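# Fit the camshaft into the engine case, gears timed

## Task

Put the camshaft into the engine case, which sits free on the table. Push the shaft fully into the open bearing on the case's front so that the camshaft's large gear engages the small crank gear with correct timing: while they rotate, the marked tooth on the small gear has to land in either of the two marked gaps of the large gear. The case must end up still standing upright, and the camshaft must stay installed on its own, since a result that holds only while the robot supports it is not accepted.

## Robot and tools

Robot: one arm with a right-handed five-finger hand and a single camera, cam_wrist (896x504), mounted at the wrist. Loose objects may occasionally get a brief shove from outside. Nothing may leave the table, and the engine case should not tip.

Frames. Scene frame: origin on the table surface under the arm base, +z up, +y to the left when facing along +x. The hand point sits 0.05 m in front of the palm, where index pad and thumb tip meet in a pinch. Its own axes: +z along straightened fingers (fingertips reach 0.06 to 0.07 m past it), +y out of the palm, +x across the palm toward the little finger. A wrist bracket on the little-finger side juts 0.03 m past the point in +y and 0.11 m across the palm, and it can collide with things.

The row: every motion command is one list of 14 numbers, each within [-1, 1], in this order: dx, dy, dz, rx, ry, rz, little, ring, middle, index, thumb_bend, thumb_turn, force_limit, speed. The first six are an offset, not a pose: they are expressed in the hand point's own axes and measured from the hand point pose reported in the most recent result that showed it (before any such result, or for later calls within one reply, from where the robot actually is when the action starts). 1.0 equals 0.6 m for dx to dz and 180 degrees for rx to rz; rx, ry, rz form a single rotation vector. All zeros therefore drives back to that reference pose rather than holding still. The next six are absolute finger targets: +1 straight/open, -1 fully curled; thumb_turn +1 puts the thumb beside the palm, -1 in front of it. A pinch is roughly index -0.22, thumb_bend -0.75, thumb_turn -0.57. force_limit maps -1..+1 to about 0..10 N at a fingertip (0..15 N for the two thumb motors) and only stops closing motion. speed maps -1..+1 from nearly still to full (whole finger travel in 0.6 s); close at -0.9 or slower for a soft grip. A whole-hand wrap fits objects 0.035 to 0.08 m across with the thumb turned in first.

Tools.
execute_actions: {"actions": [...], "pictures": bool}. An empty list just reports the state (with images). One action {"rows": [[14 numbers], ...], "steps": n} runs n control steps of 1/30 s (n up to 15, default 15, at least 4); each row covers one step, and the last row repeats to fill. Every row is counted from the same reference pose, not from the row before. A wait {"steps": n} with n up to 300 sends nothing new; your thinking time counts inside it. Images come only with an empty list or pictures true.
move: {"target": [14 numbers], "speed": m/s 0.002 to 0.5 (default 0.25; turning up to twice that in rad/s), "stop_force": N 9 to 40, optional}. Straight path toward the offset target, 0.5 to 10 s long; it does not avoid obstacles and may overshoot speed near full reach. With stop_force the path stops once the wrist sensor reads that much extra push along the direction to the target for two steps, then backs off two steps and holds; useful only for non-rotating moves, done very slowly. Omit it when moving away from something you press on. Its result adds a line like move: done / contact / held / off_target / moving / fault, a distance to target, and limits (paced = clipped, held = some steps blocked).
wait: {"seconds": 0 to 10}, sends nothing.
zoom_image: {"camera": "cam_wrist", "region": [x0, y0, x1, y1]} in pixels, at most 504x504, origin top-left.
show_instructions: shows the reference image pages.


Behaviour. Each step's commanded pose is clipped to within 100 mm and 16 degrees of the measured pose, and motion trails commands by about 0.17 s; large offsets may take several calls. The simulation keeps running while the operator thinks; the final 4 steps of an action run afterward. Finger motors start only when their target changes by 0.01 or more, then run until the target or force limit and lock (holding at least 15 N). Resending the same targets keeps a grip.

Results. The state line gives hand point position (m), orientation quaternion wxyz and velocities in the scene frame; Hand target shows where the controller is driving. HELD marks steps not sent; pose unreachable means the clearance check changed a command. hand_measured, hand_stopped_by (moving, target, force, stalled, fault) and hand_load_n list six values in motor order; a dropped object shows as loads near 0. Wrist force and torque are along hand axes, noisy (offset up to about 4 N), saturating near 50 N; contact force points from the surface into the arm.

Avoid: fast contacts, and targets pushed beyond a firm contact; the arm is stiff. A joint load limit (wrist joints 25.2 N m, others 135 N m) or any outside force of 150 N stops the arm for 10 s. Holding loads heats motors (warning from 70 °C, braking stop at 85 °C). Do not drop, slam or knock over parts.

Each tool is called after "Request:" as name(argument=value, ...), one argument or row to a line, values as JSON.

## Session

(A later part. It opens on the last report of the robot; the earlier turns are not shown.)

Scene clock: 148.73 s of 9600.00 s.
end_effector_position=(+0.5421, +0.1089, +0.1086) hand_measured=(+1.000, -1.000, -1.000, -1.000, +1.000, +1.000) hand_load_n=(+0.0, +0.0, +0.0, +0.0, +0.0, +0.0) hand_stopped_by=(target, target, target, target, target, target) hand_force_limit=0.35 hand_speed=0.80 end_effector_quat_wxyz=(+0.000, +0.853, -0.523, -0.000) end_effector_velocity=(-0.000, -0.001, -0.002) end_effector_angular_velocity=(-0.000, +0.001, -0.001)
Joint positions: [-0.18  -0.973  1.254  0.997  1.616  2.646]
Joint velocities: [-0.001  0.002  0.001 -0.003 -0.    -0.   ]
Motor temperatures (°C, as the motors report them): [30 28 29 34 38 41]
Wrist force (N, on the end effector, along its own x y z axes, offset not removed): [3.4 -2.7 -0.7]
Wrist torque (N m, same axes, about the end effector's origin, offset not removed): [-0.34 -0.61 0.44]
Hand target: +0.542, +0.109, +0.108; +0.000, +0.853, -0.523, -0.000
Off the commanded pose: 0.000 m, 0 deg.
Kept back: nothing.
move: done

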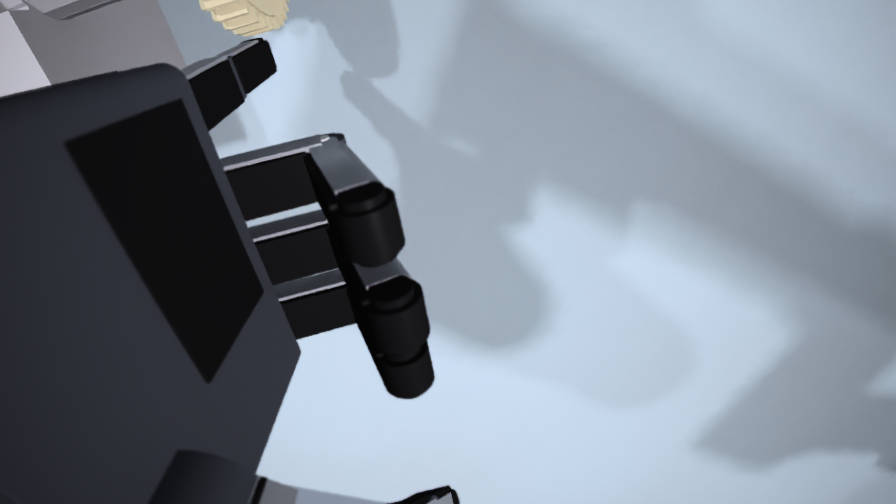

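Request:
move(
  target=[0,0,-0.0475,0,0,0,1,-1,-1,-1,1,1,0.35,0.8],
  speed=0.08,
)

Request:
move(
  target=[0.0105,0,0,0,0,0,1,-1,-1,-1,1,1,0.35,0.8],
  speed=0.012,
  stop_force=9,
)

Request:
move(
  target=[-0.006,0,0.028,0,0,0,1,-1,-1,-1,1,1,0.35,0.8],
  speed=0.015,
  stop_force=9,
)

Request:
move(
  target=[0.001,0,0.02,0,0,0,1,-1,-1,-1,1,1,0.35,0.8],
  speed=0.015,
  stop_force=9,
)

Scene clock: 149.80 s of 9600.00 s.
end_effector_position=(+0.5421, +0.1089, +0.1369) hand_measured=(+1.000, -1.000, -1.000, -1.000, +1.000, +1.000) hand_load_n=(+0.0, +0.0, +0.0, +0.0, +0.0, +0.0) hand_stopped_by=(target, target, target, target, target, target) hand_force_limit=0.35 hand_speed=0.80 end_effector_quat_wxyz=(+0.000, +0.853, -0.523, -0.000) end_effector_velocity=(-0.000, -0.000, +0.001) end_effector_angular_velocity=(-0.000, +0.000, -0.001)
Joint positions: [-0.178 -1.009  1.241  1.046  1.617  2.649]
Joint velocities: [-0.    -0.002 -0.     0.002  0.     0.001]
Motor temperatures (°C, as the motors report them): [30 28 29 34 38 41]
Wrist force (N, on the end effector, along its own x y z axes, offset not removed): [2.8 -1.6 2.0]
Wrist torque (N m, same axes, about the end effector's origin, offset not removed): [-0.32 -0.48 0.38]
Hand target: +0.542, +0.109, +0.137; +0.000, +0.853, -0.523, -0.000
Off the commanded pose: 0.000 m, 0 deg.
Kept back: nothing.
move: done

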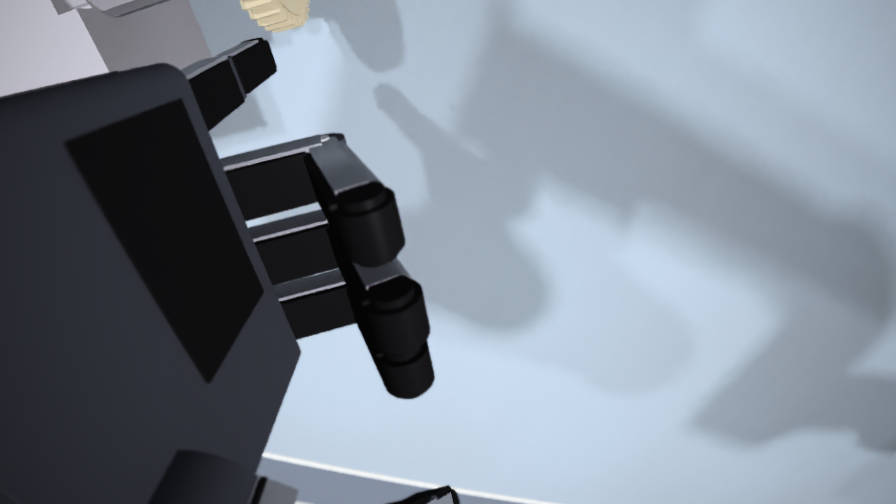

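Scene clock: 150.53 s of 9600.00 s.
end_effector_position=(+0.5449, +0.1034, +0.1369) hand_measured=(+1.000, -1.000, -1.000, -1.000, +1.000, +1.000) hand_load_n=(+0.0, +0.0, +0.0, +0.0, +0.0, +0.0) hand_stopped_by=(target, target, target, target, target, target) hand_force_limit=0.35 hand_speed=0.80 end_effector_quat_wxyz=(+0.000, +0.853, -0.523, -0.000) end_effector_velocity=(+0.000, -0.001, -0.001) end_effector_angular_velocity=(+0.000, +0.002, -0.000)
Joint positions: [-0.189 -1.006  1.234  1.05   1.614  2.638]
Joint velocities: [-0.002  0.002 -0.002  0.002 -0.001 -0.002]
Motor temperatures (°C, as the motors report them): [30 28 29 34 38 41]
Wrist force (N, on the end effector, along its own x y z axes, offset not removed): [1.5 -3.3 1.9]
Wrist torque (N m, same axes, about the end effector's origin, offset not removed): [-0.75 -0.47 0.19]
Hand target: +0.545, +0.103, +0.137; +0.000, +0.853, -0.523, -0.000
Off the commanded pose: 0.000 m, 0 deg.
Kept back: nothing.
move: done

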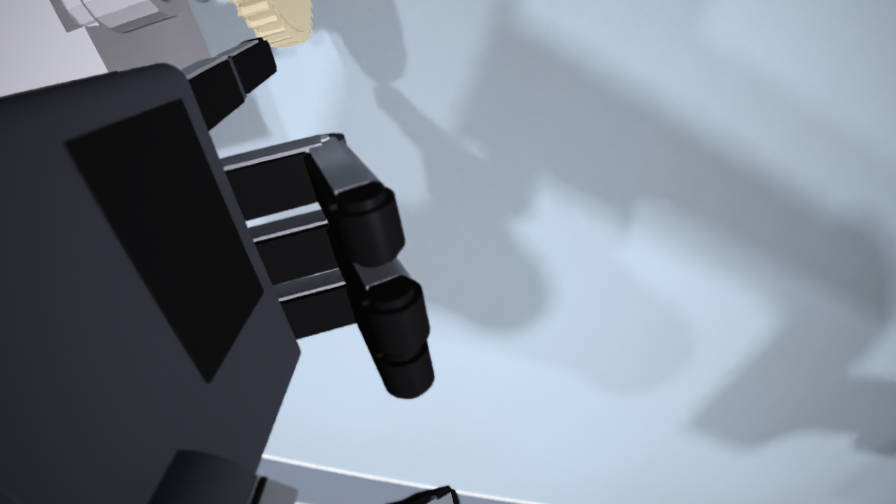

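Scene clock: 151.93 s of 9600.00 s.
end_effector_position=(+0.5433, +0.1066, +0.1203) hand_measured=(+1.000, -1.000, -1.000, -1.000, +1.000, +1.000) hand_load_n=(+0.0, +0.0, +0.0, +0.0, +0.0, +0.0) hand_stopped_by=(target, target, target, target, target, target) hand_force_limit=0.35 hand_speed=0.80 end_effector_quat_wxyz=(+0.000, +0.853, -0.523, -0.000) end_effector_velocity=(+0.000, -0.001, -0.001) end_effector_angular_velocity=(-0.001, -0.001, -0.004)
Joint positions: [-0.184 -0.987  1.246  1.019  1.615  2.643]
Joint velocities: [-0.003  0.001  0.001 -0.003  0.     0.001]
Motor temperatures (°C, as the motors report them): [30 28 29 34 38 41]
Wrist force (N, on the end effector, along its own x y z axes, offset not removed): [-3.3 -2.7 -3.4]
Wrist torque (N m, same axes, about the end effector's origin, offset not removed): [-0.13 -0.33 0.02]
Hand target: +0.543, +0.107, +0.120; +0.000, +0.853, -0.523, -0.000
Off the commanded pose: 0.000 m, 0 deg.
Kept back: nothing.
move: done

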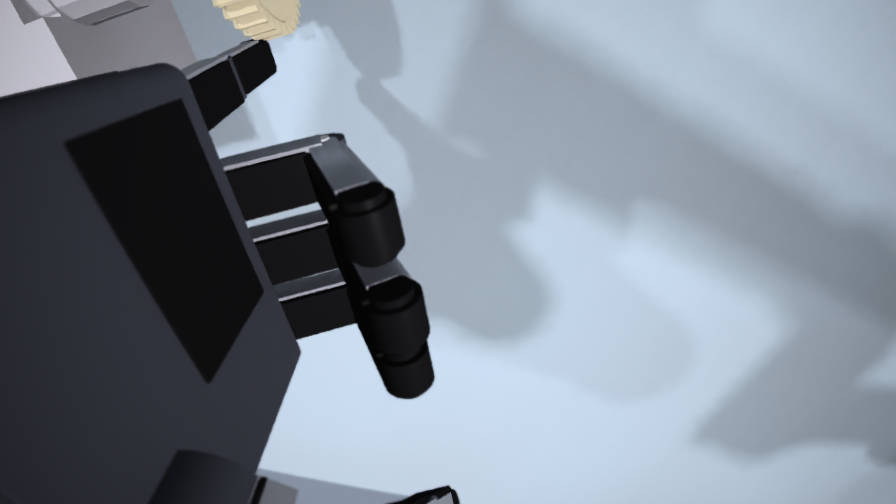

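Scene clock: 153.00 s of 9600.00 s.
end_effector_position=(+0.5436, +0.1061, +0.1084) hand_measured=(+1.000, -1.000, -1.000, -1.000, +1.000, +1.000) hand_load_n=(+0.0, +0.0, +0.0, +0.0, +0.0, +0.0) hand_stopped_by=(target, target, target, target, target, target) hand_force_limit=0.35 hand_speed=0.80 end_effector_quat_wxyz=(+0.000, +0.853, -0.523, -0.000) end_effector_velocity=(+0.000, +0.000, -0.001) end_effector_angular_velocity=(+0.000, -0.001, -0.000)
Joint positions: [-0.186 -0.971  1.251  0.999  1.615  2.641]
Joint velocities: [-0.     0.002  0.    -0.003 -0.     0.   ]
Motor temperatures (°C, as the motors report them): [30 28 29 34 38 41]
Wrist force (N, on the end effector, along its own x y z axes, offset not removed): [-4.3 -0.3 1.0]
Wrist torque (N m, same axes, about the end effector's origin, offset not removed): [-0.21 -0.44 -0.08]
Hand target: +0.544, +0.106, +0.108; +0.000, +0.853, -0.523, -0.000
Off the commanded pose: 0.000 m, 0 deg.
Kept back: nothing.
move: done

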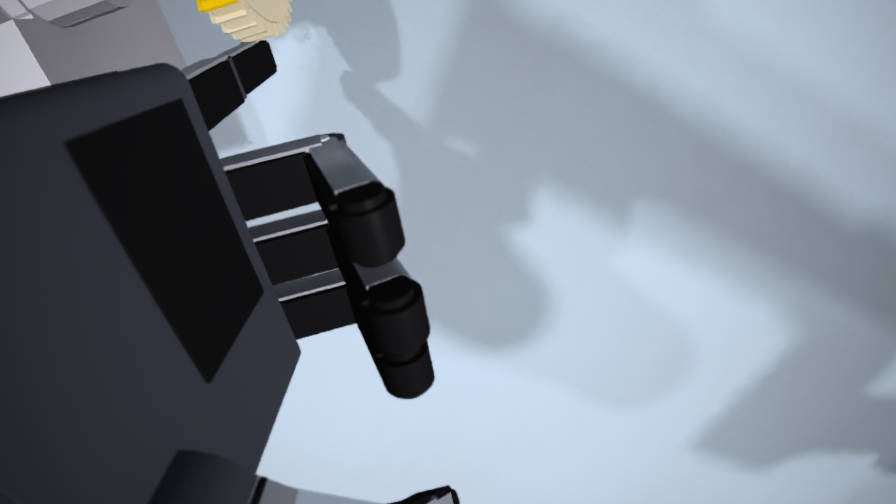

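Request:
execute_actions(
  actions=[],
)

Scene clock: 153.87 s of 9600.00 s.
end_effector_position=(+0.5436, +0.1061, +0.1083) hand_measured=(+1.000, -1.000, -1.000, -1.000, +1.000, +1.000) hand_load_n=(-0.5, +0.0, +0.0, +0.0, +0.0, +0.0) hand_stopped_by=(target, target, target, target, target, target) hand_force_limit=0.35 hand_speed=0.80 end_effector_quat_wxyz=(+0.000, +0.853, -0.523, -0.000) end_effector_velocity=(-0.000, -0.000, -0.000) end_effector_angular_velocity=(-0.000, +0.001, -0.000)
Joint positions: [-0.186 -0.971  1.251  0.998  1.615  2.641]
Joint velocities: [-0.     0.001 -0.     0.    -0.     0.   ]
Motor temperatures (°C, as the motors report them): [30 28 29 34 38 41]
Wrist force (N, on the end effector, along its own x y z axes, offset not removed): [-5.5 -1.5 2.5]
Wrist torque (N m, same axes, about the end effector's origin, offset not removed): [-0.48 -0.34 -0.17]
Hand target: +0.544, +0.106, +0.108; +0.000, +0.853, -0.523, -0.000
Off the commanded pose: 0.000 m, 0 deg.
Kept back: nothing.
Steps of this call (steps 1 to 26: nothing new was sent). Readings (end_effector_position | what the end effector reports):
1: (+0.5436, +0.1061, +0.1083) | hand_measured=(+1.000, -1.000, -1.000, -1.000, +1.000, +1.000) hand_load_n=(-0.5, +0.0, +0.0, +0.0, +0.0, +0.0) hand_stopped_by=(target, target, target, target, target, target) hand_force_limit=0.35 hand_speed=0.80
2: (+0.5436, +0.1061, +0.1083) | hand_measured=(+1.000, -1.000, -1.000, -1.000, +1.000, +1.000) hand_load_n=(-0.5, +0.0, +0.0, +0.0, +0.0, +0.0) hand_stopped_by=(target, target, target, target, target, target) hand_force_limit=0.35 hand_speed=0.80
4: (+0.5436, +0.1061, +0.1083) | hand_measured=(+1.000, -1.000, -1.000, -1.000, +1.000, +1.000) hand_load_n=(-0.5, +0.0, +0.0, +0.0, +0.0, +0.0) hand_stopped_by=(target, target, target, target, target, target) hand_force_limit=0.35 hand_speed=0.80
8: (+0.5436, +0.1061, +0.1083) | hand_measured=(+1.000, -1.000, -1.000, -1.000, +1.000, +1.000) hand_load_n=(-0.5, +0.0, +0.0, +0.0, +0.0, +0.0) hand_stopped_by=(target, target, target, target, target, target) hand_force_limit=0.35 hand_speed=0.80
26: the state above

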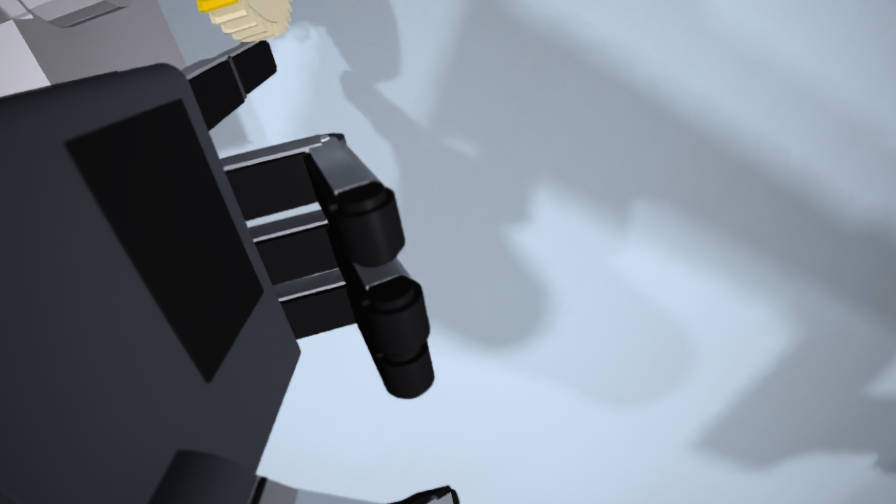

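Request:
move(
  target=[-0.008,0,0,0,0,0,1,-1,-1,-1,1,1,0.35,0.8],
  speed=0.05,
)

Request:
move(
  target=[0,0,-0.047,0,0,0,1,-1,-1,-1,1,1,0.35,0.8],
  speed=0.08,
)

Request:
move(
  target=[0.0125,0,0,0,0,0,1,-1,-1,-1,1,1,0.35,0.8],
  speed=0.03,
  stop_force=9,
)

Scene clock: 154.80 s of 9600.00 s.
end_effector_position=(+0.5414, +0.1103, +0.1082) hand_measured=(+1.000, -1.000, -1.000, -1.000, +1.000, +1.000) hand_load_n=(+0.0, +0.0, +0.0, +0.0, +0.0, +0.0) hand_stopped_by=(target, target, target, target, target, target) hand_force_limit=0.35 hand_speed=0.80 end_effector_quat_wxyz=(+0.000, +0.853, -0.523, -0.000) end_effector_velocity=(-0.001, +0.001, +0.000) end_effector_angular_velocity=(-0.000, +0.000, -0.001)
Joint positions: [-0.178 -0.973  1.256  0.995  1.617  2.649]
Joint velocities: [ 0.001 -0.001  0.002 -0.001  0.001  0.002]
Motor temperatures (°C, as the motors report them): [30 28 29 34 38 41]
Wrist force (N, on the end effector, along its own x y z axes, offset not removed): [3.0 -2.4 0.4]
Wrist torque (N m, same axes, about the end effector's origin, offset not removed): [-0.46 -0.61 0.36]
Hand target: +0.541, +0.110, +0.108; +0.000, +0.853, -0.523, -0.000
Off the commanded pose: 0.000 m, 0 deg.
Kept back: nothing.
move: done

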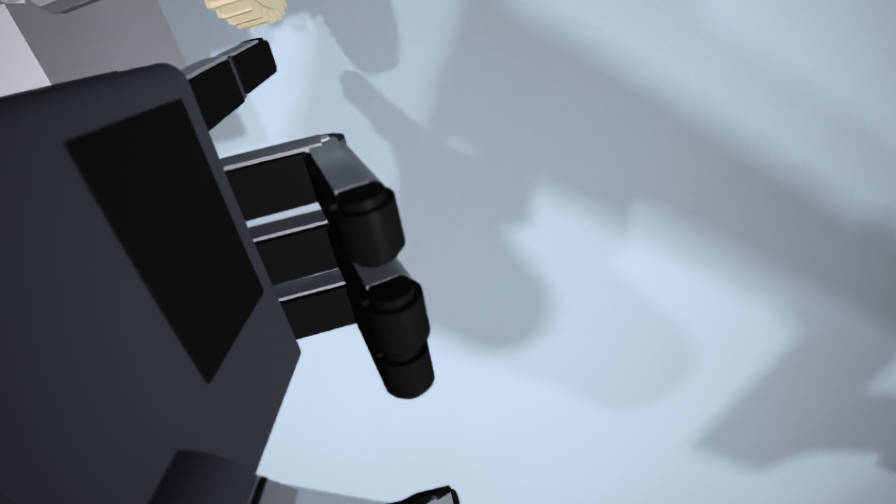

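Scene clock: 155.63 s of 9600.00 s.
end_effector_position=(+0.5414, +0.1103, +0.1363) hand_measured=(+1.000, -1.000, -1.000, -1.000, +1.000, +1.000) hand_load_n=(+0.0, +0.0, +0.0, +0.0, +0.0, +0.0) hand_stopped_by=(target, target, target, target, target, target) hand_force_limit=0.35 hand_speed=0.80 end_effector_quat_wxyz=(+0.000, +0.853, -0.523, -0.000) end_effector_velocity=(-0.000, +0.000, +0.002) end_effector_angular_velocity=(+0.000, +0.000, +0.000)
Joint positions: [-0.175 -1.009  1.243  1.044  1.618  2.651]
Joint velocities: [ 0.001 -0.003 -0.001  0.003  0.     0.   ]
Motor temperatures (°C, as the motors report them): [30 28 29 34 38 41]
Wrist force (N, on the end effector, along its own x y z axes, offset not removed): [2.9 -4.5 -0.8]
Wrist torque (N m, same axes, about the end effector's origin, offset not removed): [-0.75 -0.47 0.35]
Hand target: +0.541, +0.110, +0.136; +0.000, +0.853, -0.523, -0.000
Off the commanded pose: 0.000 m, 0 deg.
Kept back: nothing.
move: done

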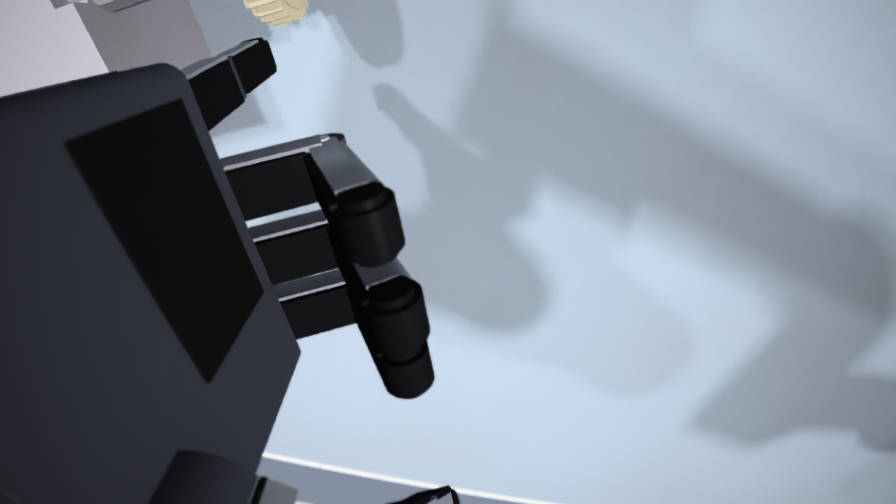

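Scene clock: 156.37 s of 9600.00 s.
end_effector_position=(+0.5448, +0.1037, +0.1363) hand_measured=(+1.000, -1.000, -1.000, -1.000, +1.000, +1.000) hand_load_n=(+0.0, +0.0, +0.0, +0.0, +0.0, +0.0) hand_stopped_by=(target, target, target, target, target, target) hand_force_limit=0.35 hand_speed=0.80 end_effector_quat_wxyz=(+0.000, +0.853, -0.523, -0.000) end_effector_velocity=(+0.001, -0.001, +0.000) end_effector_angular_velocity=(+0.000, +0.001, +0.000)
Joint positions: [-0.188 -1.006  1.234  1.049  1.614  2.639]
Joint velocities: [-0.002  0.001 -0.002  0.002 -0.001 -0.002]
Motor temperatures (°C, as the motors report them): [30 28 29 34 38 41]
Wrist force (N, on the end effector, along its own x y z axes, offset not removed): [2.2 0.9 -1.0]
Wrist torque (N m, same axes, about the end effector's origin, offset not removed): [0.24 -0.34 0.23]
Hand target: +0.545, +0.104, +0.136; +0.000, +0.853, -0.523, -0.000
Off the commanded pose: 0.000 m, 0 deg.
Kept back: nothing.
move: done

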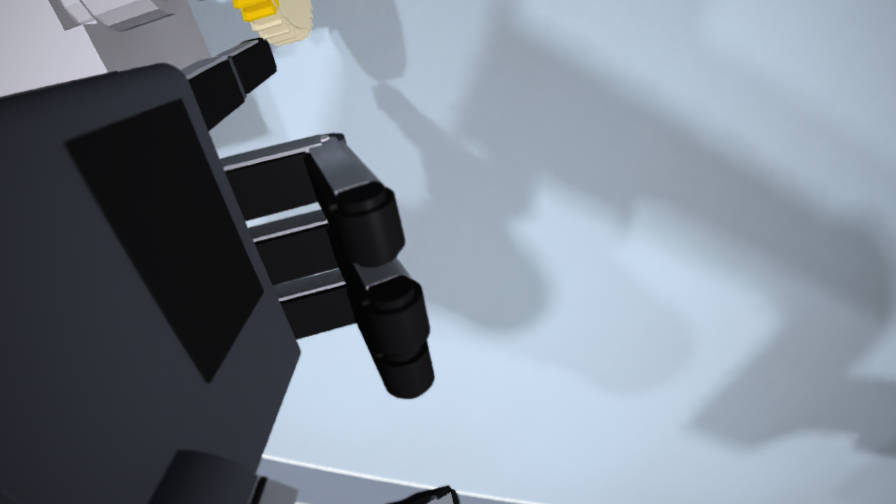

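Request:
move(
  target=[-0.0057,0,0.028,0,0,0,1,-1,-1,-1,1,1,0.35,0.8],
  speed=0.015,
  stop_force=9,
)

Request:
zoom_image(
  camera="cam_wrist",
  region=[150,0,350,112],
)

Scene clock: 158.00 s of 9600.00 s.
end_effector_position=(+0.5432, +0.1067, +0.1196) hand_measured=(+1.000, -1.000, -1.000, -1.000, +1.000, +1.000) hand_load_n=(+0.0, +0.0, +0.0, +0.0, +0.0, +0.0) hand_stopped_by=(target, target, target, target, target, target) hand_force_limit=0.35 hand_speed=0.80 end_effector_quat_wxyz=(+0.000, +0.853, -0.523, -0.000) end_effector_velocity=(-0.000, -0.000, -0.002) end_effector_angular_velocity=(-0.000, +0.002, +0.001)
Joint positions: [-0.184 -0.986  1.247  1.018  1.615  2.643]
Joint velocities: [-0.     0.003  0.001 -0.002  0.    -0.001]
Motor temperatures (°C, as the motors report them): [30 28 29 34 38 41]
Wrist force (N, on the end effector, along its own x y z axes, offset not removed): [-0.2 0.0 0.7]
Wrist torque (N m, same axes, about the end effector's origin, offset not removed): [0.12 -0.14 0.10]
Hand target: +0.543, +0.107, +0.120; +0.000, +0.853, -0.523, -0.000
Off the commanded pose: 0.000 m, 0 deg.
Kept back: nothing.
move: done

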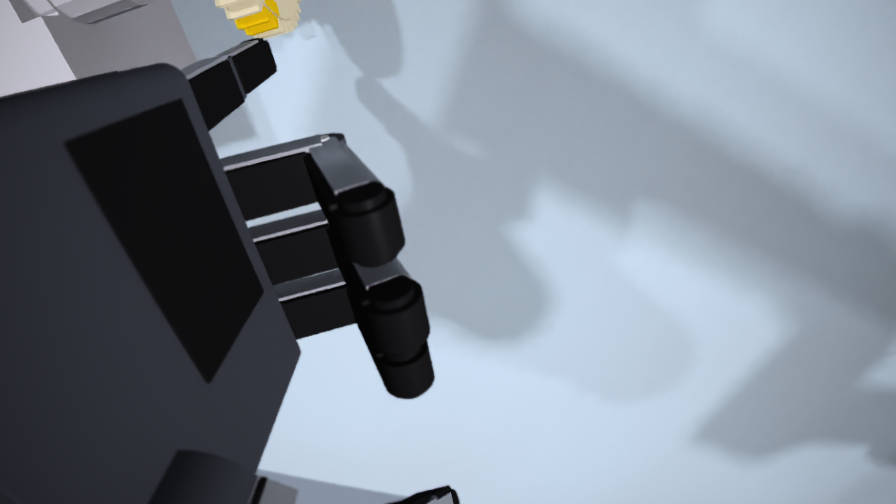

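Region (150, 0, 350, 112) of cam_wrist's 896x504 image, scaled by 2.520, with more detail than that image has; it fills the top 282 rows of this view, and the rest is white.

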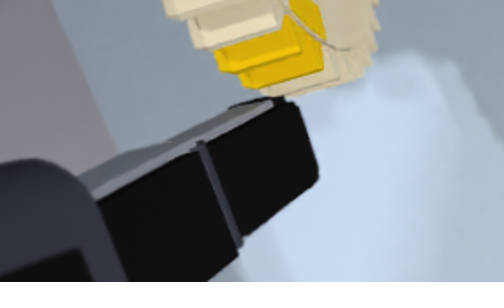

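It rotated well; checking with the frontal view.

Request:
move(
  target=[-0.01,0.09,0,0,0,0,1,-1,-1,-1,1,1,0.35,0.8],
  speed=0.15,
)

Request:
move(
  target=[0.215,0,0.008,0.361,0,0,1,-1,-1,-1,1,1,0.35,0.8],
  speed=0.35,
)

Request:
zoom_image(
  camera="cam_wrist",
  region=[300,0,600,300],
)

Scene clock: 159.13 s of 9600.00 s.
end_effector_position=(+0.4925, +0.0876, +0.1196) hand_measured=(+1.000, -1.000, -1.000, -1.000, +1.000, +1.000) hand_load_n=(+0.0, +0.0, +0.0, +0.0, +0.0, +0.0) hand_stopped_by=(target, target, target, target, target, target) hand_force_limit=0.35 hand_speed=0.80 end_effector_quat_wxyz=(+0.000, +0.853, -0.523, -0.000) end_effector_velocity=(-0.002, -0.001, -0.000) end_effector_angular_velocity=(+0.000, +0.001, +0.001)
Joint positions: [-0.228 -1.1    1.461  0.915  1.602  2.601]
Joint velocities: [-0.002 -0.003  0.006 -0.003 -0.001 -0.002]
Motor temperatures (°C, as the motors report them): [30 28 29 34 38 41]
Wrist force (N, on the end effector, along its own x y z axes, offset not removed): [2.3 -0.6 1.3]
Wrist torque (N m, same axes, about the end effector's origin, offset not removed): [-0.40 -0.54 0.46]
Hand target: +0.492, +0.088, +0.120; +0.000, +0.853, -0.523, -0.000
Off the commanded pose: 0.000 m, 0 deg.
Kept back: nothing.
move: done

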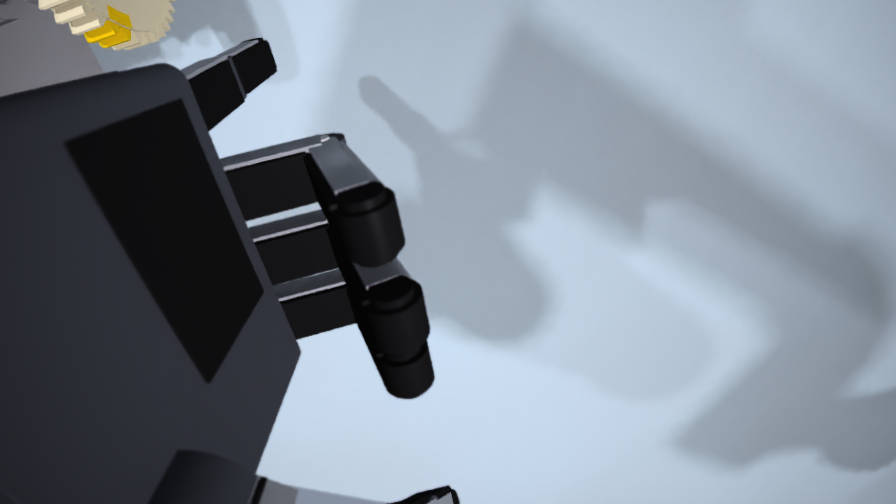

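Scene clock: 161.33 s of 9600.00 s.
end_effector_position=(+0.5511, -0.0270, +0.1143) hand_measured=(+1.000, -1.000, -1.000, -1.000, +1.000, +1.000) hand_load_n=(+0.0, +0.0, +0.0, +0.0, +0.0, +0.0) hand_stopped_by=(target, target, target, target, target, target) hand_force_limit=0.35 hand_speed=0.80 end_effector_quat_wxyz=(-0.458, +0.719, -0.441, +0.280) end_effector_velocity=(+0.001, -0.001, +0.000) end_effector_angular_velocity=(+0.002, -0.012, -0.007)
Joint positions: [-0.935 -1.393  2.078 -0.197  0.427  2.513]
Joint velocities: [-0.002 -0.006  0.011 -0.037 -0.003  0.028]
Motor temperatures (°C, as the motors report them): [30 28 29 34 38 41]
Wrist force (N, on the end effector, along its own x y z axes, offset not removed): [0.6 -1.3 -2.0]
Wrist torque (N m, same axes, about the end effector's origin, offset not removed): [-0.09 -0.17 0.14]
Hand target: +0.551, -0.027, +0.114; -0.458, +0.719, -0.441, +0.280
Off the commanded pose: 0.001 m, 0 deg.
Kept back: nothing.
move: done

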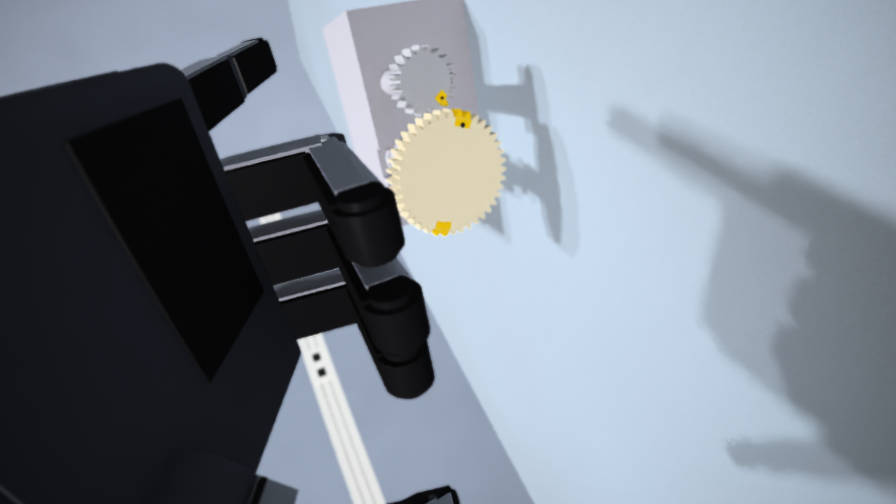

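Region (300, 0, 600, 300) of cam_wrist's 896x504 image, scaled by 1.680, with more detail than that image has.

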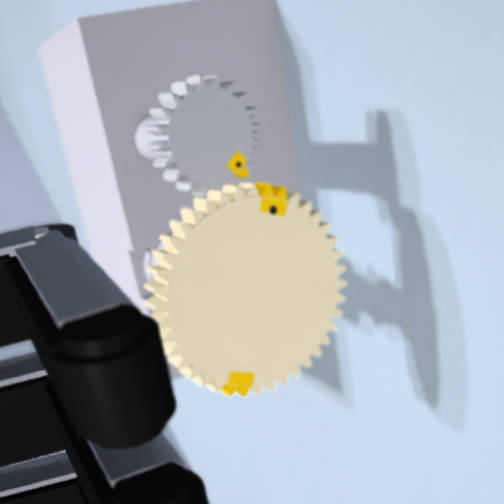

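Request:
zoom_image(
  camera="cam_wrist",
  region=[370,30,500,160],
)

Region (370, 30, 500, 160) of cam_wrist's 896x504 image, scaled by 3.877, with more detail than that image has.

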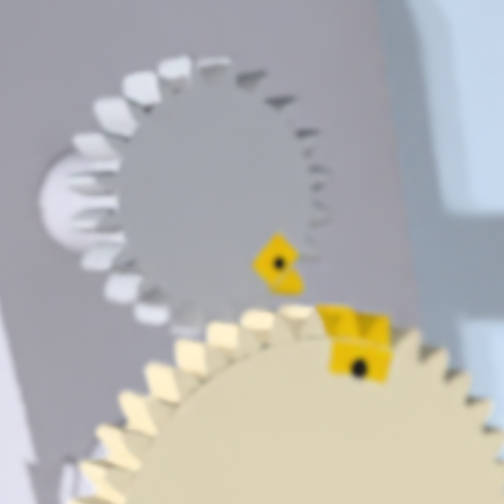

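Request:
move(
  target=[-0.215,0,0,-0.361,0,0,1,-1,-1,-1,1,1,0.35,0.8],
  speed=0.35,
)

Request:
move(
  target=[0,-0.09,0.007,0,0,0,1,-1,-1,-1,1,1,0.35,0.8],
  speed=0.15,
)

Scene clock: 164.43 s of 9600.00 s.
end_effector_position=(+0.4923, +0.0875, +0.1148) hand_measured=(+1.000, -1.000, -1.000, -1.000, +1.000, +1.000) hand_load_n=(+0.0, +0.0, +0.0, +0.0, +0.0, +0.0) hand_stopped_by=(target, target, target, target, target, target) hand_force_limit=0.35 hand_speed=0.80 end_effector_quat_wxyz=(+0.001, +0.853, -0.522, -0.000) end_effector_velocity=(-0.000, +0.000, -0.001) end_effector_angular_velocity=(-0.003, +0.008, -0.001)
Joint positions: [-0.228 -1.093  1.464  0.906  1.602  2.6  ]
Joint velocities: [ 0.003  0.007 -0.007  0.008  0.004  0.003]
Motor temperatures (°C, as the motors report them): [30 28 29 34 38 41]
Wrist force (N, on the end effector, along its own x y z axes, offset not removed): [3.8 -1.9 2.0]
Wrist torque (N m, same axes, about the end effector's origin, offset not removed): [-0.40 -0.74 0.55]
Hand target: +0.492, +0.088, +0.115; +0.001, +0.853, -0.522, -0.001
Off the commanded pose: 0.001 m, 0 deg.
Kept back: nothing.
move: done

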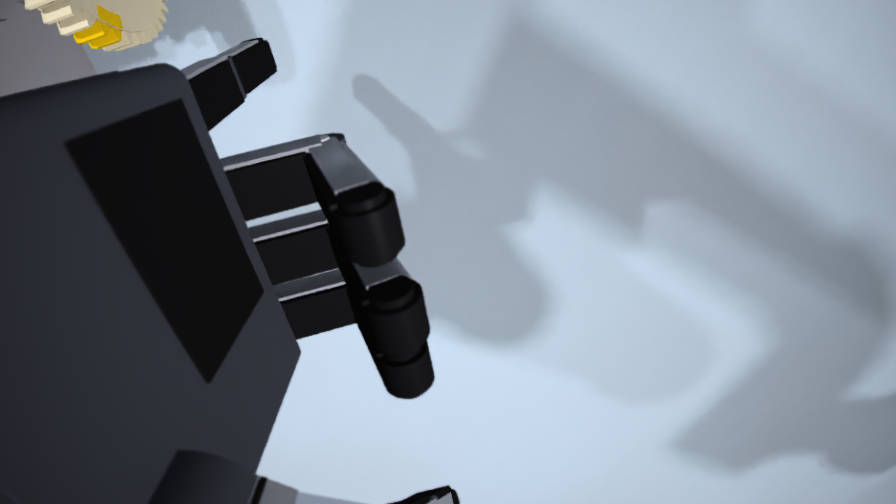

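Scene clock: 165.33 s of 9600.00 s.
end_effector_position=(+0.5403, +0.1121, +0.1106) hand_measured=(+1.000, -1.000, -1.000, -1.000, +1.000, +1.000) hand_load_n=(+0.0, +0.0, +0.0, +0.0, +0.0, +0.0) hand_stopped_by=(target, target, target, target, target, target) hand_force_limit=0.35 hand_speed=0.80 end_effector_quat_wxyz=(+0.001, +0.853, -0.522, -0.000) end_effector_velocity=(+0.002, +0.001, +0.000) end_effector_angular_velocity=(-0.000, +0.000, +0.002)
Joint positions: [-0.174 -0.977  1.258  0.998  1.618  2.651]
Joint velocities: [ 0.002  0.004 -0.008  0.004  0.001  0.   ]
Motor temperatures (°C, as the motors report them): [30 28 29 34 38 41]
Wrist force (N, on the end effector, along its own x y z axes, offset not removed): [3.2 -2.6 1.1]
Wrist torque (N m, same axes, about the end effector's origin, offset not removed): [-0.48 -0.47 0.28]
Hand target: +0.540, +0.112, +0.111; +0.001, +0.853, -0.522, -0.000
Off the commanded pose: 0.000 m, 0 deg.
Kept back: nothing.
move: done

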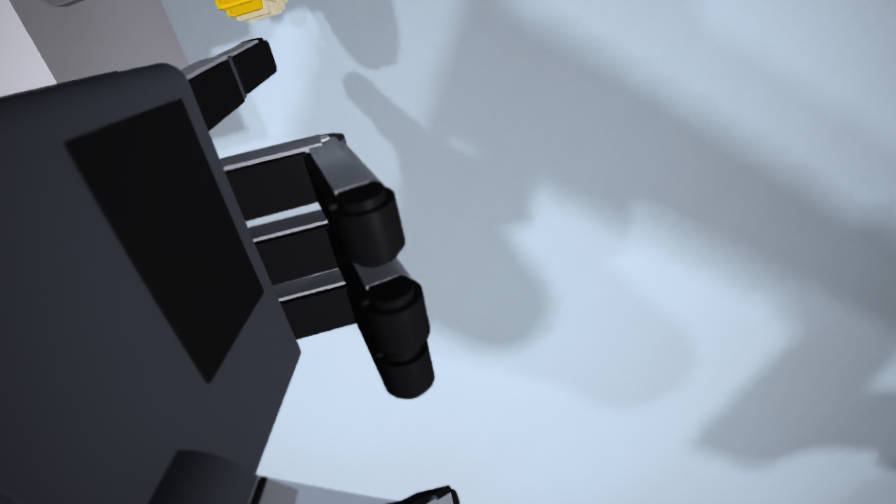

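Request:
move(
  target=[0.0113,0,0,0,0,0,1,-1,-1,-1,1,1,0.35,0.8],
  speed=0.012,
  stop_force=9,
)

Request:
move(
  target=[0,0,-0.009,0,0,0,1,-1,-1,-1,1,1,0.35,0.8],
  speed=0.01,
)

Scene clock: 166.37 s of 9600.00 s.
end_effector_position=(+0.5433, +0.1062, +0.1106) hand_measured=(+1.000, -1.000, -1.000, -1.000, +1.000, +1.000) hand_load_n=(+0.0, +0.0, +0.0, +0.0, +0.0, +0.0) hand_stopped_by=(target, target, target, target, target, target) hand_force_limit=0.35 hand_speed=0.80 end_effector_quat_wxyz=(+0.001, +0.853, -0.522, -0.000) end_effector_velocity=(+0.001, -0.001, +0.000) end_effector_angular_velocity=(+0.000, -0.000, +0.001)
Joint positions: [-0.185 -0.974  1.25   1.003  1.615  2.641]
Joint velocities: [-0.002  0.001 -0.002  0.001 -0.001 -0.002]
Motor temperatures (°C, as the motors report them): [30 28 29 34 38 41]
Wrist force (N, on the end effector, along its own x y z axes, offset not removed): [-3.8 -3.3 -4.4]
Wrist torque (N m, same axes, about the end effector's origin, offset not removed): [-0.19 -0.08 -0.23]
Hand target: +0.543, +0.106, +0.111; +0.001, +0.853, -0.522, -0.000
Off the commanded pose: 0.000 m, 0 deg.
Kept back: nothing.
move: done

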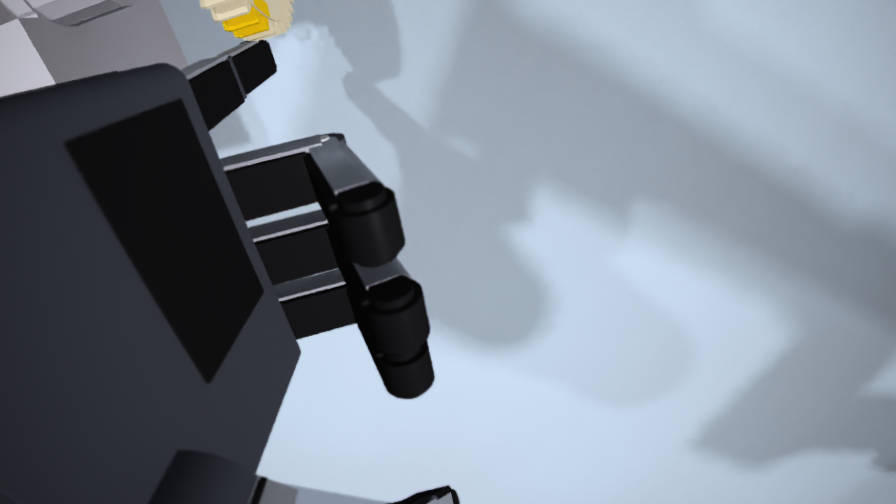

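Scene clock: 167.13 s of 9600.00 s.
end_effector_position=(+0.5433, +0.1061, +0.1159) hand_measured=(+1.000, -1.000, -1.000, -1.000, +1.000, +1.000) hand_load_n=(-0.5, +0.0, +0.0, +0.0, +0.0, +0.0) hand_stopped_by=(target, target, target, target, target, target) hand_force_limit=0.35 hand_speed=0.80 end_effector_quat_wxyz=(+0.001, +0.853, -0.522, -0.000) end_effector_velocity=(-0.000, +0.000, +0.001) end_effector_angular_velocity=(+0.000, +0.000, +0.001)
Joint positions: [-0.185 -0.981  1.248  1.012  1.615  2.641]
Joint velocities: [ 0.001 -0.002 -0.001  0.003  0.     0.   ]
Motor temperatures (°C, as the motors report them): [30 28 29 34 38 41]
Wrist force (N, on the end effector, along its own x y z axes, offset not removed): [-1.8 0.3 1.6]
Wrist torque (N m, same axes, about the end effector's origin, offset not removed): [-0.25 -0.77 0.01]
Hand target: +0.543, +0.106, +0.116; +0.001, +0.853, -0.522, -0.000
Off the commanded pose: 0.000 m, 0 deg.
Kept back: nothing.
move: done

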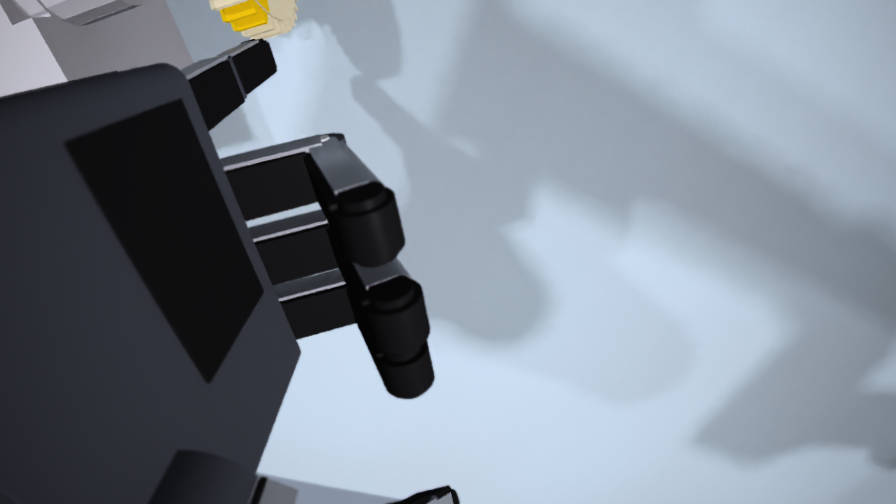

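Request:
move(
  target=[-0.01,0.09,0,0,0,0,1,-1,-1,-1,1,1,0.35,0.8],
  speed=0.15,
)

Request:
move(
  target=[0.215,0,0.002,0.361,0,0,1,-1,-1,-1,1,1,0.35,0.8],
  speed=0.35,
)

Request:
zoom_image(
  camera="cam_wrist",
  region=[340,30,550,240],
)

Scene clock: 168.27 s of 9600.00 s.
end_effector_position=(+0.4926, +0.0870, +0.1159) hand_measured=(+1.000, -1.000, -1.000, -1.000, +1.000, +1.000) hand_load_n=(+0.0, +0.0, +0.0, +0.0, +0.0, +0.0) hand_stopped_by=(target, target, target, target, target, target) hand_force_limit=0.35 hand_speed=0.80 end_effector_quat_wxyz=(+0.001, +0.853, -0.522, -0.001) end_effector_velocity=(-0.002, -0.000, +0.000) end_effector_angular_velocity=(+0.001, +0.001, +0.001)
Joint positions: [-0.229 -1.094  1.463  0.909  1.602  2.599]
Joint velocities: [-0.001 -0.003  0.006 -0.002 -0.001 -0.002]
Motor temperatures (°C, as the motors report them): [30 28 29 34 38 41]
Wrist force (N, on the end effector, along its own x y z axes, offset not removed): [1.4 -1.4 1.3]
Wrist torque (N m, same axes, about the end effector's origin, offset not removed): [-0.39 -0.29 0.05]
Hand target: +0.492, +0.087, +0.116; +0.001, +0.853, -0.522, -0.000
Off the commanded pose: 0.000 m, 0 deg.
Kept back: nothing.
move: done

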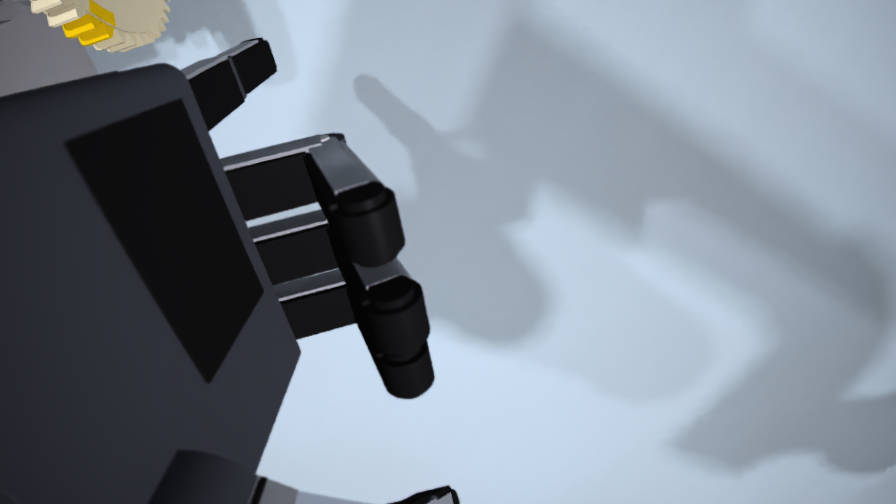

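Scene clock: 170.47 s of 9600.00 s.
end_effector_position=(+0.5513, -0.0276, +0.1142) hand_measured=(+1.000, -1.000, -1.000, -1.000, +1.000, +1.000) hand_load_n=(+0.0, +0.0, +0.0, +0.0, +0.0, +0.0) hand_stopped_by=(target, target, target, target, target, target) hand_force_limit=0.35 hand_speed=0.80 end_effector_quat_wxyz=(-0.458, +0.720, -0.441, +0.279) end_effector_velocity=(+0.001, +0.001, +0.000) end_effector_angular_velocity=(+0.004, -0.011, -0.005)
Joint positions: [-0.936 -1.391  2.076 -0.194  0.426  2.511]
Joint velocities: [-0.    -0.007  0.012 -0.035 -0.003  0.027]
Motor temperatures (°C, as the motors report them): [30 28 29 34 38 41]
Wrist force (N, on the end effector, along its own x y z axes, offset not removed): [0.9 -1.8 -2.5]
Wrist torque (N m, same axes, about the end effector's origin, offset not removed): [-0.26 -0.09 0.22]
Hand target: +0.551, -0.028, +0.114; -0.458, +0.719, -0.441, +0.280
Off the commanded pose: 0.001 m, 0 deg.
Kept back: nothing.
move: done

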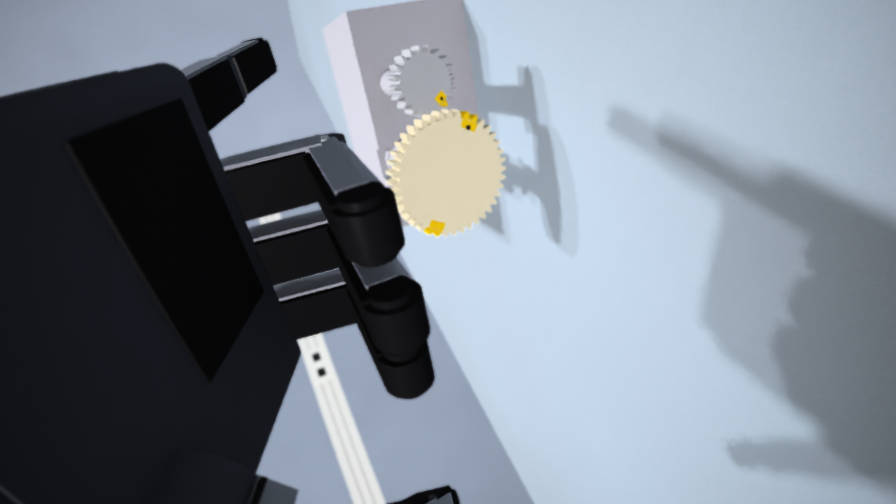

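Region (340, 30, 550, 240) of cam_wrist's 896x504 image, scaled by 2.400, with more detail than that image has.

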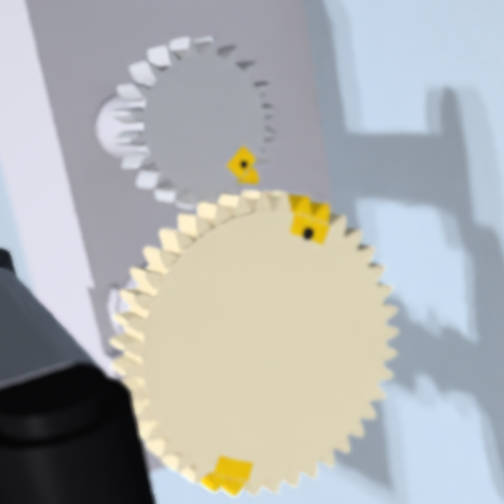

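Request:
move(
  target=[-0.215,0,0,-0.361,0,0,1,-1,-1,-1,1,1,0.35,0.8],
  speed=0.35,
)

Request:
move(
  target=[0,-0.09,-0.007,0,0,0,1,-1,-1,-1,1,1,0.35,0.8],
  speed=0.15,
)

Request:
move(
  target=[0.0103,0,0,0,0,0,1,-1,-1,-1,1,1,0.35,0.8],
  speed=0.012,
  stop_force=9,
)

Scene clock: 173.13 s of 9600.00 s.
end_effector_position=(+0.4924, +0.0869, +0.1147) hand_measured=(+1.000, -1.000, -1.000, -1.000, +1.000, +1.000) hand_load_n=(+0.0, +0.0, +0.0, +0.0, +0.0, +0.0) hand_stopped_by=(target, target, target, target, target, target) hand_force_limit=0.35 hand_speed=0.80 end_effector_quat_wxyz=(+0.001, +0.853, -0.522, -0.001) end_effector_velocity=(-0.000, +0.001, -0.000) end_effector_angular_velocity=(-0.003, +0.009, -0.002)
Joint positions: [-0.229 -1.092  1.463  0.907  1.602  2.598]
Joint velocities: [ 0.003  0.006 -0.006  0.008  0.004  0.005]
Motor temperatures (°C, as the motors report them): [30 28 29 34 38 41]
Wrist force (N, on the end effector, along its own x y z axes, offset not removed): [2.2 -1.2 1.6]
Wrist torque (N m, same axes, about the end effector's origin, offset not removed): [-0.17 -0.34 0.15]
Hand target: +0.492, +0.087, +0.115; +0.001, +0.853, -0.522, -0.001
Off the commanded pose: 0.001 m, 0 deg.
Kept back: nothing.
move: done

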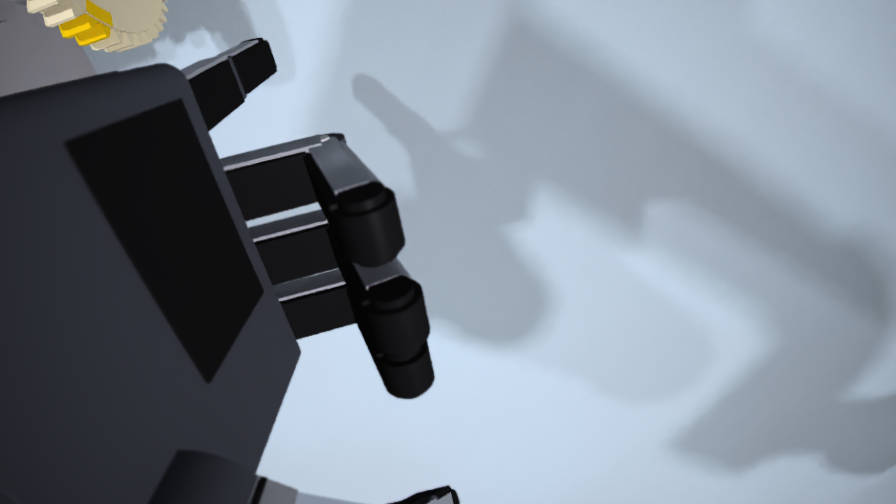

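Scene clock: 174.03 s of 9600.00 s.
end_effector_position=(+0.5404, +0.1115, +0.1189) hand_measured=(+1.000, -1.000, -1.000, -1.000, +1.000, +1.000) hand_load_n=(+0.0, +0.0, +0.0, +0.0, +0.0, +0.0) hand_stopped_by=(target, target, target, target, target, target) hand_force_limit=0.35 hand_speed=0.80 end_effector_quat_wxyz=(+0.001, +0.853, -0.522, -0.001) end_effector_velocity=(+0.002, -0.000, +0.000) end_effector_angular_velocity=(-0.001, -0.001, -0.001)
Joint positions: [-0.175 -0.988  1.254  1.013  1.618  2.65 ]
Joint velocities: [ 0.     0.003 -0.008  0.004  0.001  0.001]
Motor temperatures (°C, as the motors report them): [30 28 29 34 38 41]
Wrist force (N, on the end effector, along its own x y z axes, offset not removed): [2.4 -2.5 1.2]
Wrist torque (N m, same axes, about the end effector's origin, offset not removed): [-0.39 -0.34 0.36]
Hand target: +0.541, +0.112, +0.119; +0.001, +0.853, -0.522, -0.001
Off the commanded pose: 0.000 m, 0 deg.
Kept back: nothing.
move: done

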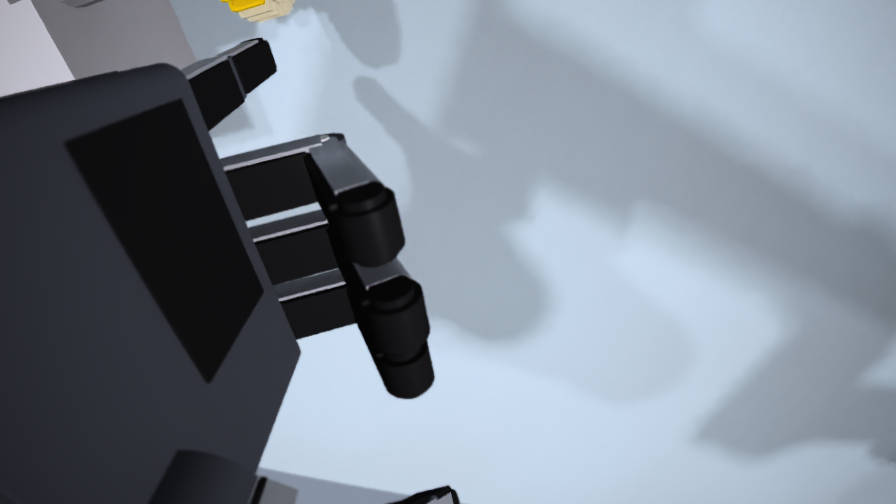

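Scene clock: 174.77 s of 9600.00 s.
end_effector_position=(+0.5431, +0.1061, +0.1189) hand_measured=(+1.000, -1.000, -1.000, -1.000, +1.000, +1.000) hand_load_n=(+0.0, +0.0, +0.0, +0.0, +0.0, +0.0) hand_stopped_by=(target, target, target, target, target, target) hand_force_limit=0.35 hand_speed=0.80 end_effector_quat_wxyz=(+0.001, +0.853, -0.522, -0.001) end_effector_velocity=(+0.001, -0.001, -0.000) end_effector_angular_velocity=(+0.000, +0.001, -0.000)
Joint positions: [-0.185 -0.985  1.247  1.017  1.615  2.641]
Joint velocities: [-0.003  0.001 -0.003  0.002 -0.001 -0.002]
Motor temperatures (°C, as the motors report them): [30 28 29 34 38 41]
Wrist force (N, on the end effector, along its own x y z axes, offset not removed): [-2.5 -3.8 1.4]
Wrist torque (N m, same axes, about the end effector's origin, offset not removed): [-0.75 0.09 -0.17]
Hand target: +0.543, +0.106, +0.119; +0.001, +0.853, -0.522, -0.001
Off the commanded pose: 0.000 m, 0 deg.
Kept back: nothing.
move: done

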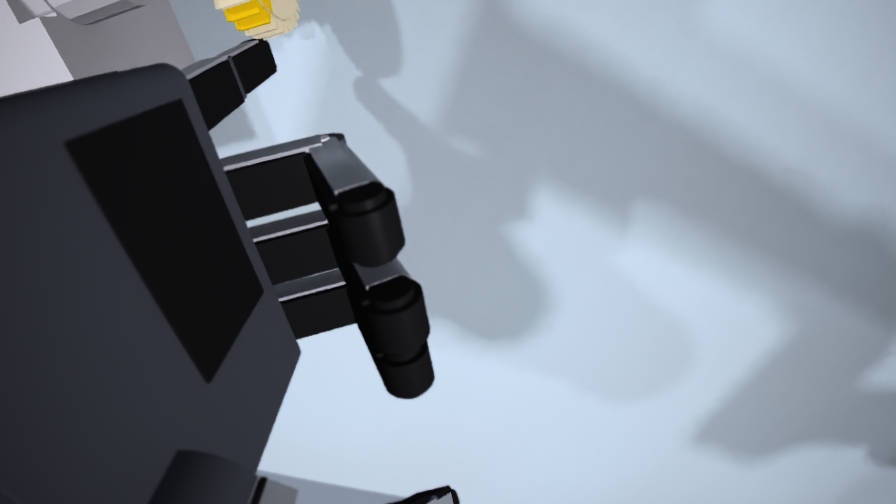

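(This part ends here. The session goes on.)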